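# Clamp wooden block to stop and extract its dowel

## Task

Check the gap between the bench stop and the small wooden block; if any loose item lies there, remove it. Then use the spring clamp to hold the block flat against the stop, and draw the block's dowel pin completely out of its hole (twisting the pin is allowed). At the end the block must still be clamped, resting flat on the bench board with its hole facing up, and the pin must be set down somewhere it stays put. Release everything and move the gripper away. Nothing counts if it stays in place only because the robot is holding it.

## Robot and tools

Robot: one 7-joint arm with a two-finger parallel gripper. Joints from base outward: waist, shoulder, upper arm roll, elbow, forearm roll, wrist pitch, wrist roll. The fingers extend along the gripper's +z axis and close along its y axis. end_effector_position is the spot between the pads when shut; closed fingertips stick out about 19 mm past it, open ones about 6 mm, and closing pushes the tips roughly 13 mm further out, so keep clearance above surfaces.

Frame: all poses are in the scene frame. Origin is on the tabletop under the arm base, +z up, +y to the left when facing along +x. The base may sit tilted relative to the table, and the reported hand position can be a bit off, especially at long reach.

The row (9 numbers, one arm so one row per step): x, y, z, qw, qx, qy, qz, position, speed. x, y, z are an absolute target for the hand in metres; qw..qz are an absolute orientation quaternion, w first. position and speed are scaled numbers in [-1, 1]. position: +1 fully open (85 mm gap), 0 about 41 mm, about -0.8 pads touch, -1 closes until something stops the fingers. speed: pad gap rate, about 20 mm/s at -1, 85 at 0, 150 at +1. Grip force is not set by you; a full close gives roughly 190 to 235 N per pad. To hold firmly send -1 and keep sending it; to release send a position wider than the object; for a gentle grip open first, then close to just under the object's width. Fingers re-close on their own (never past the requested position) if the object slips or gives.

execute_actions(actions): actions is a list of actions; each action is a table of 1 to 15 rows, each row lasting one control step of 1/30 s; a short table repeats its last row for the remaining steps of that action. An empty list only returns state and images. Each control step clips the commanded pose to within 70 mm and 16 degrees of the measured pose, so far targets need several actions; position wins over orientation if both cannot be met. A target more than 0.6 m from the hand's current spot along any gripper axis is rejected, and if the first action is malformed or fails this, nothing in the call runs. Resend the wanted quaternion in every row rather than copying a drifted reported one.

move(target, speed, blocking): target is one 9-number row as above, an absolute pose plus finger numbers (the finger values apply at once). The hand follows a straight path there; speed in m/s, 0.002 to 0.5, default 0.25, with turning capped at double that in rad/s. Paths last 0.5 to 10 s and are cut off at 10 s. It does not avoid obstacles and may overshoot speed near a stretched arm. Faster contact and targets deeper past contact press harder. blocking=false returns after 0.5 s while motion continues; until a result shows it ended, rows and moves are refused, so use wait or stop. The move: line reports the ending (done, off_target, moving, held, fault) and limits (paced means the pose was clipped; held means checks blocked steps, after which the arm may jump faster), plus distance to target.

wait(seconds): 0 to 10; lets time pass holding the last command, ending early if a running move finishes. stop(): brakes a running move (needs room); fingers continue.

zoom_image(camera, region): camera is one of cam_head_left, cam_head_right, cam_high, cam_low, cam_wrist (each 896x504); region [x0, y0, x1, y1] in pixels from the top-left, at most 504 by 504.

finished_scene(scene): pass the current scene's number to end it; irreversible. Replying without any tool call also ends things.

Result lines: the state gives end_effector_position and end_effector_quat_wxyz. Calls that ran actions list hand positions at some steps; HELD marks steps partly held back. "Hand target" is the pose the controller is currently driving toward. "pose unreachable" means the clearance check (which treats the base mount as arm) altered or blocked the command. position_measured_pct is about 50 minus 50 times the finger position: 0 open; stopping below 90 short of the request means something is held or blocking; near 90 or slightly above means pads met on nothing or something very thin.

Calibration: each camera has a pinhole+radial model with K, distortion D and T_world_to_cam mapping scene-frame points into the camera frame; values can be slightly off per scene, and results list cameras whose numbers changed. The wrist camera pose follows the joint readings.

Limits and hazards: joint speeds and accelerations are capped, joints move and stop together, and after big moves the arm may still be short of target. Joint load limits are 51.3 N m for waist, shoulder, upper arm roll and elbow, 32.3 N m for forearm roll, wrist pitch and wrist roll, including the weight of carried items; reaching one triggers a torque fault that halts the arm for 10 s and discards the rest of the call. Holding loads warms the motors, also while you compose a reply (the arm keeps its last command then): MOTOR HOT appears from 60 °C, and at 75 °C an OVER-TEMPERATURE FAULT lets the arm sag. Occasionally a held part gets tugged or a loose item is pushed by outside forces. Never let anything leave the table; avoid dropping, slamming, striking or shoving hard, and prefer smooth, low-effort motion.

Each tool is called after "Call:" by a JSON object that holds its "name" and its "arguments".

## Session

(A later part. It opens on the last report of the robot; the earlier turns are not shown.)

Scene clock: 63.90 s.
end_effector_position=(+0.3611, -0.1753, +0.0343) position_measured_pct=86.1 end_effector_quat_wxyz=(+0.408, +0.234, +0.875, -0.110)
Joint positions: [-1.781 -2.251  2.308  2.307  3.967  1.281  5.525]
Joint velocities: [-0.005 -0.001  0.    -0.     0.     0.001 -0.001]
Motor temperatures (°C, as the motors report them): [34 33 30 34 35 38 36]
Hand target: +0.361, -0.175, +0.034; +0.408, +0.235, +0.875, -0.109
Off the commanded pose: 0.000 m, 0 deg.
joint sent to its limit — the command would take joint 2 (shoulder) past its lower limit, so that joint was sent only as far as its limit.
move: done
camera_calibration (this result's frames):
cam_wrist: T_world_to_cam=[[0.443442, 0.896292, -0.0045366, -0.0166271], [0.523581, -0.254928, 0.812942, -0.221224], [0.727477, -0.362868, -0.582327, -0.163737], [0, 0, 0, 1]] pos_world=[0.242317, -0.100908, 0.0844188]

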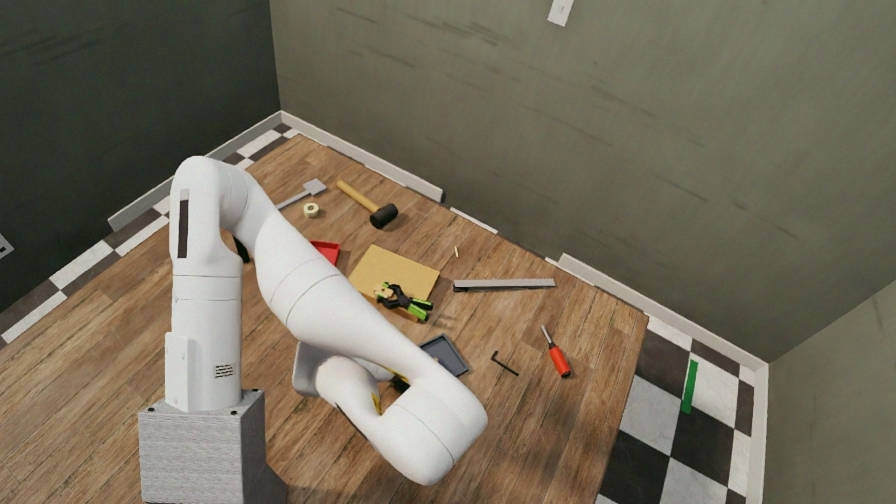

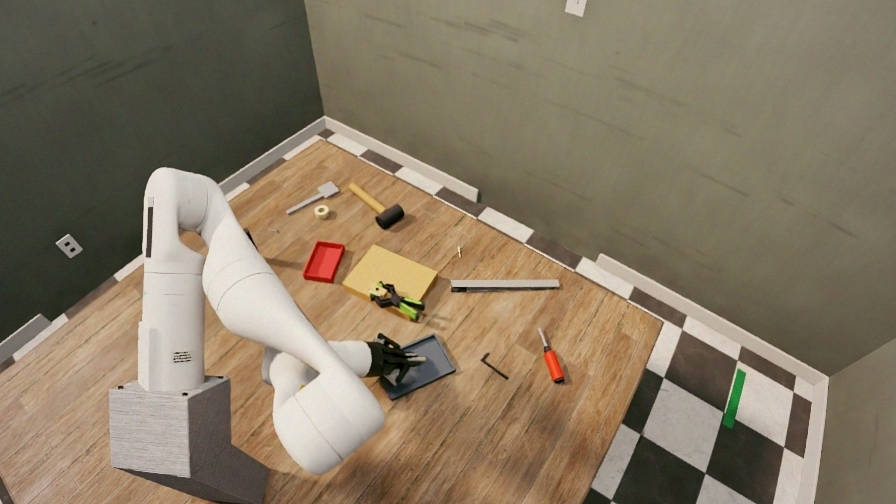

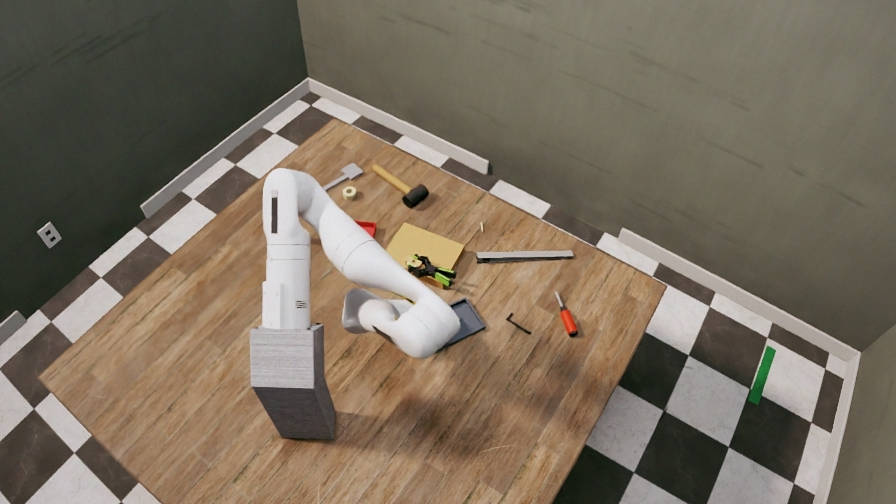

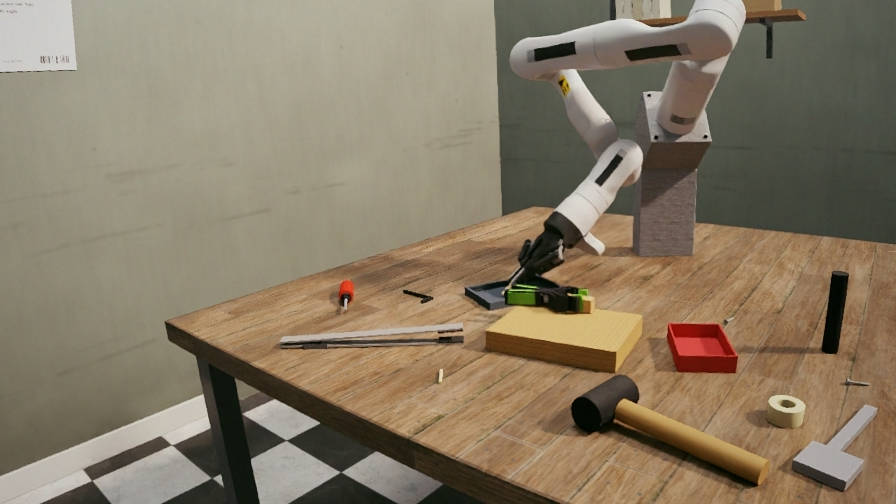

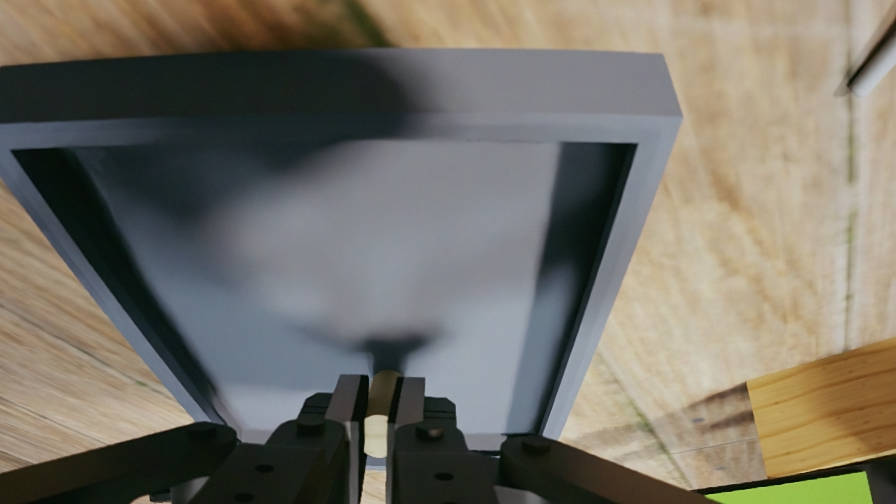

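Near the floor. Lower 2 mm and release slowly.

Call:
{"name": "execute_actions", "arguments": {"actions": [[[0.361,-0.175,0.032,0.4082,0.2346,0.8754,-0.1094,-1,0]],[[0.361,-0.175,0.032,0.4082,0.2346,0.8754,-0.1094,-0.3,-1]],[[0.361,-0.175,0.032,0.4082,0.2346,0.8754,-0.1094,-0.3,-1]]]}}

Call:
{"name": "move", "arguments": {"target": [0.36,-0.17,0.25,0.2,0.2534,0.945,-0.054,0.5,0], "speed": 0.2}}

Call:
{"name": "zoom_image", "arguments": {"camera": "cam_head_right", "region": [320,240,500,410]}}

Scene clock: 65.83 s.
end_effector_position=(+0.3610, -0.1750, +0.0320) position_measured_pct=66.7 end_effector_quat_wxyz=(+0.408, +0.235, +0.875, -0.109)
Joint positions: [-1.789 -2.251  2.307  2.301  3.968  1.286  5.52 ]
Joint velocities: [-0.    -0.001  0.    -0.001 -0.001  0.001  0.   ]
Motor temperatures (°C, as the motors report them): [34 33 30 34 35 38 36]
Hand target: +0.361, -0.175, +0.032; +0.408, +0.235, +0.875, -0.109
Off the commanded pose: 0.000 m, 0 deg.
Step readings (end_effector_position; steps 1 to 15: 1st action; 16 to 30: 2nd action; 31 to 45: 3rd action):
0: (+0.3611, -0.1751, +0.0342)
1: (+0.3611, -0.1750, +0.0339)
2: (+0.3612, -0.1748, +0.0330)
4: (+0.3616, -0.1752, +0.0331)
8: (+0.3617, -0.1753, +0.0330)
15: (+0.3617, -0.1753, +0.0330)
16: (+0.3617, -0.1753, +0.0330)
17: (+0.3617, -0.1753, +0.0330)
19: (+0.3616, -0.1753, +0.0329)
23: (+0.3616, -0.1753, +0.0328)
30: (+0.3611, -0.1751, +0.0321)
31: (+0.3611, -0.1751, +0.0321)
32: (+0.3611, -0.1751, +0.0321)
34: (+0.3611, -0.1751, +0.0321)
38: (+0.3610, -0.1751, +0.0321)
45: end_effector_position above
camera_calibration (this result's frames):
cam_wrist: T_world_to_cam=[[0.443578, 0.896226, -0.00408132, -0.0168839], [0.523717, -0.255508, 0.812672, -0.219413], [0.727295, -0.362621, -0.582707, -0.164778], [0, 0, 0, 1]] pos_world=[0.242242, -0.100682, 0.0822244]

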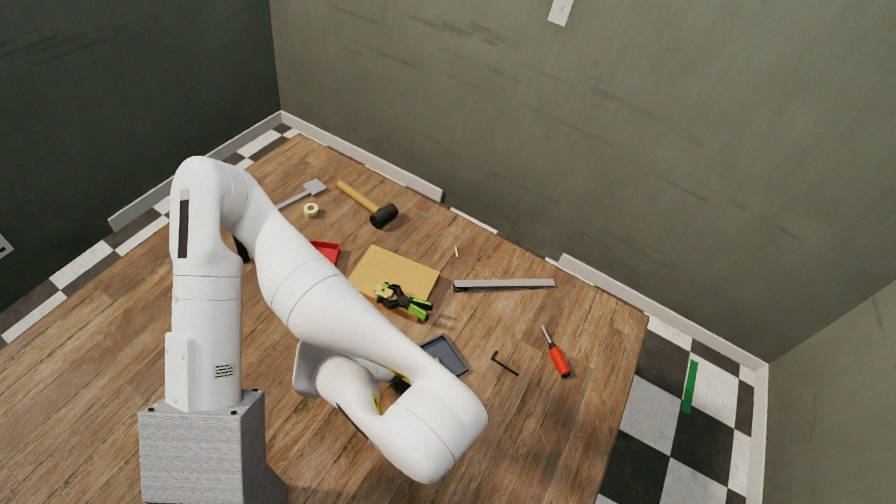

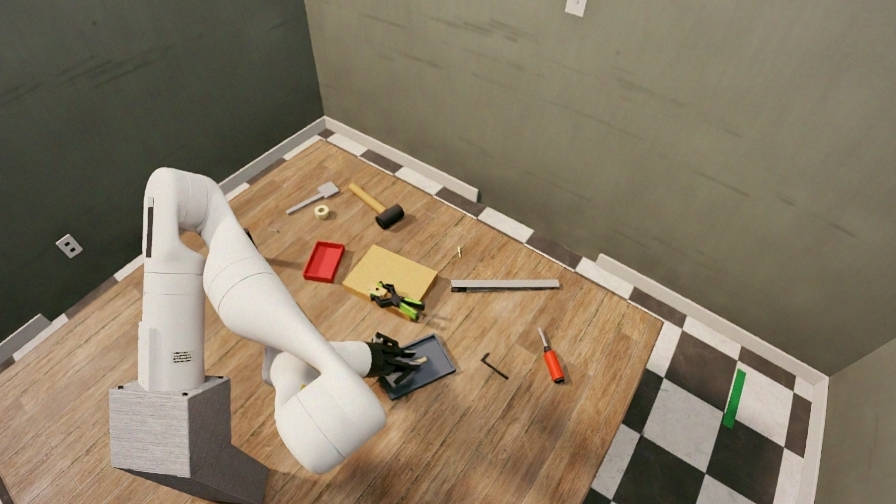

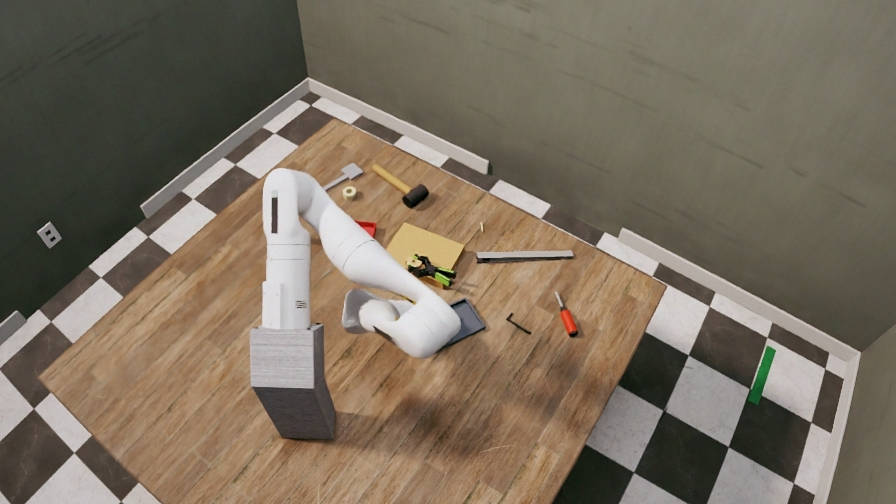

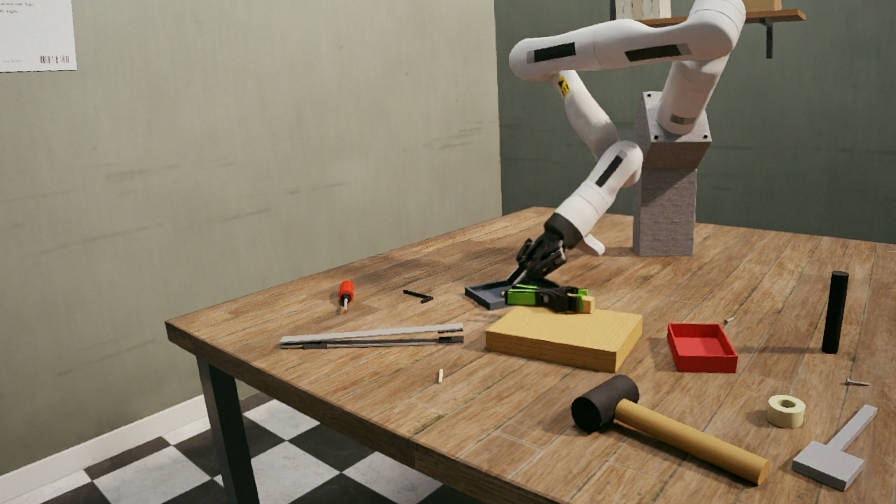

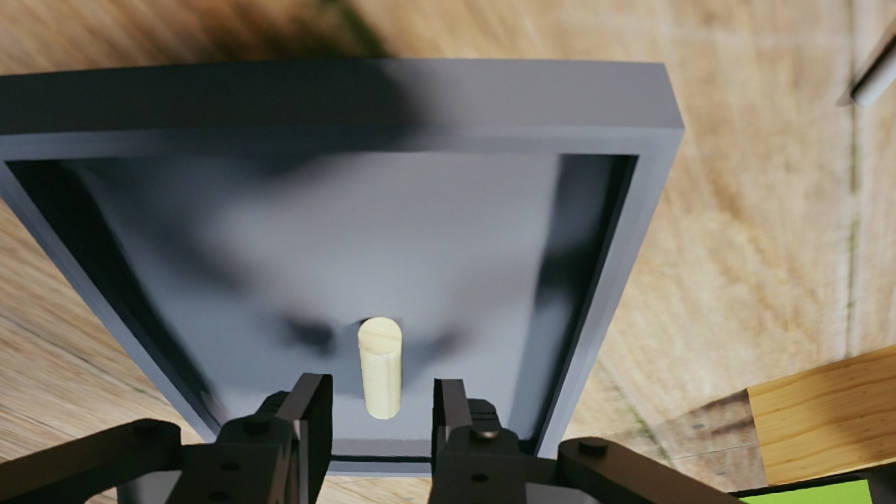

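Scene clock: 67.77 s.
end_effector_position=(+0.3618, -0.1706, +0.2502) position_measured_pct=25.0 end_effector_quat_wxyz=(+0.201, +0.252, +0.945, -0.052)
Joint positions: [-1.198 -1.251  2.087  2.526  3.853  0.287  4.757]
Joint velocities: [ 0.007 -0.001 -0.    -0.001  0.001 -0.002 -0.001]
Motor temperatures (°C, as the motors report them): [34 33 30 34 35 38 36]
Hand target: +0.362, -0.171, +0.250; +0.201, +0.252, +0.945, -0.053
Off the commanded pose: 0.002 m, 0 deg.
move: done
camera_calibration (this result's frames):
cam_wrist: T_world_to_cam=[[0.444903, 0.895178, 0.026794, -0.0286499], [0.78219, -0.402971, 0.475177, -0.430196], [0.436165, -0.190449, -0.879482, 0.172376], [0, 0, 0, 1]] pos_world=[0.274057, -0.114881, 0.356788]

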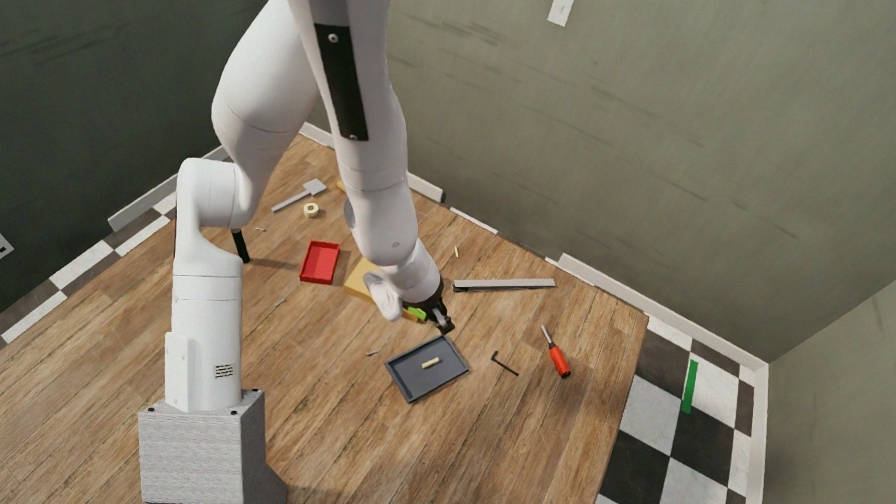

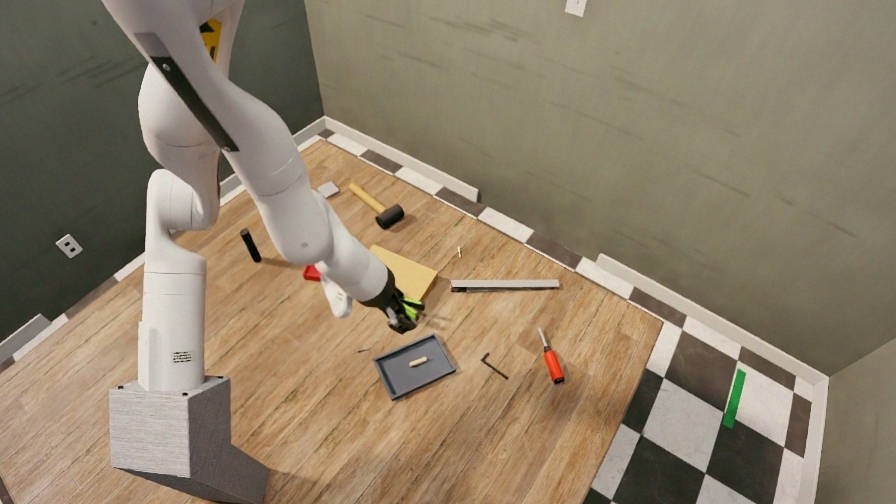

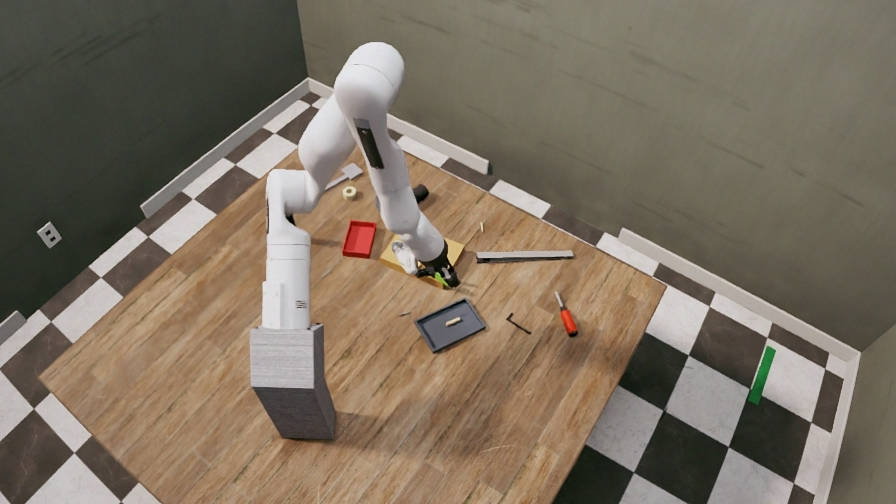

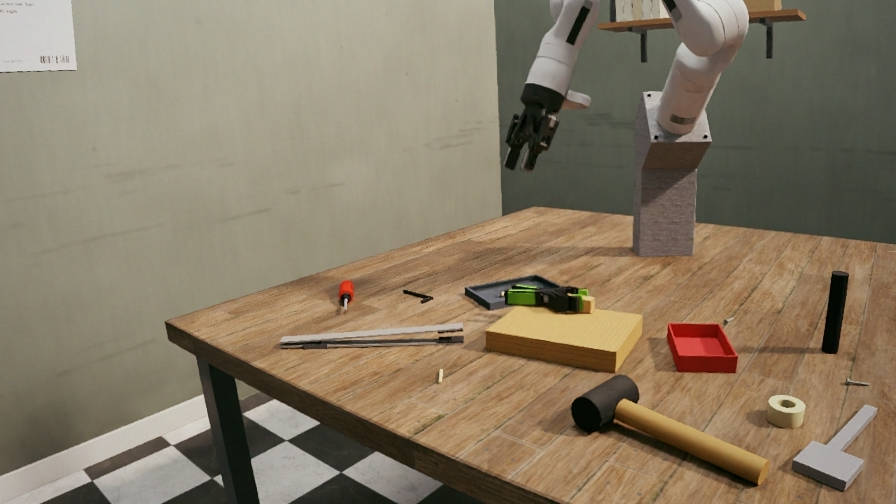

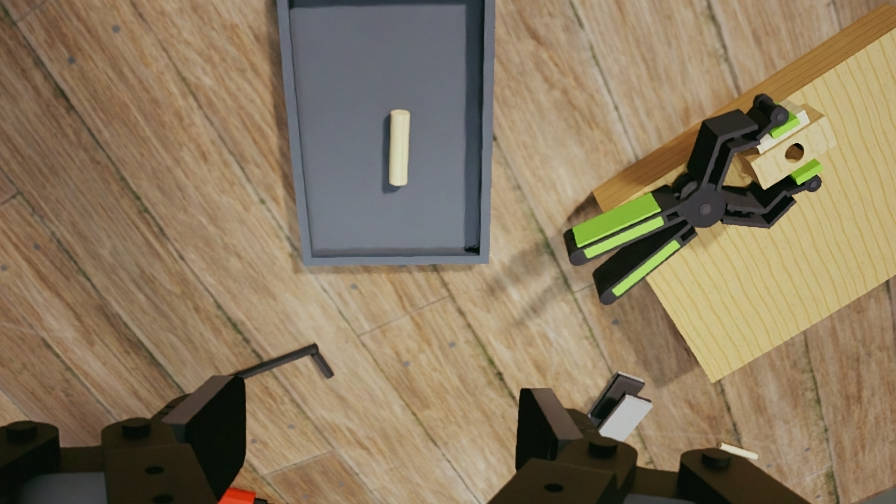

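Region (320, 240, 500, 410) of cam_head_right's 896x504 image, scaled by 2.800, with more detail than that image has.

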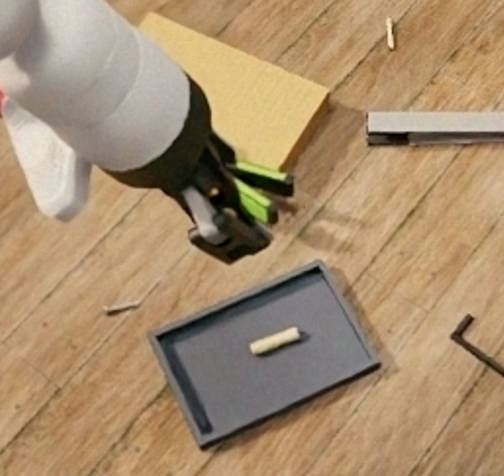

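Call:
{"name": "zoom_image", "arguments": {"camera": "cam_low", "region": [540,270,620,330]}}

Call:
{"name": "zoom_image", "arguments": {"camera": "cam_wrist", "region": [690,70,870,230]}}

Region (540, 270, 620, 330) of cam_low's 896x504 image, scaled by 6.300, with more detail than that image has; it fills the top 378 rows of this view, and the rest is white.

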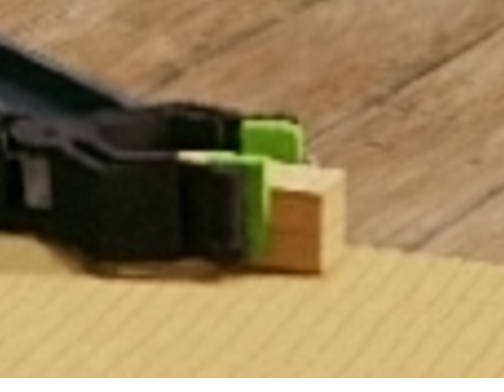

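Region (690, 70, 870, 230) of cam_wrist's 896x504 image, scaled by 2.800.

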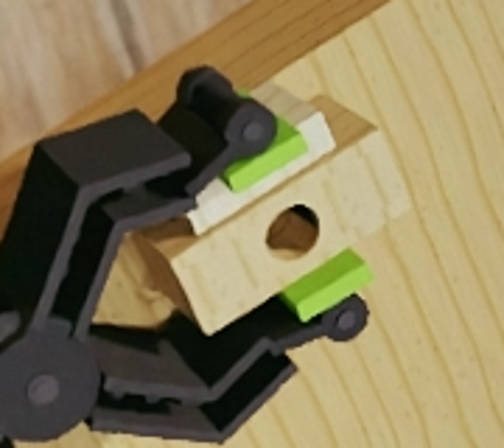

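Call:
{"name": "finished_scene", "arguments": {"scene": 1}}

The scene is finished: the task was done.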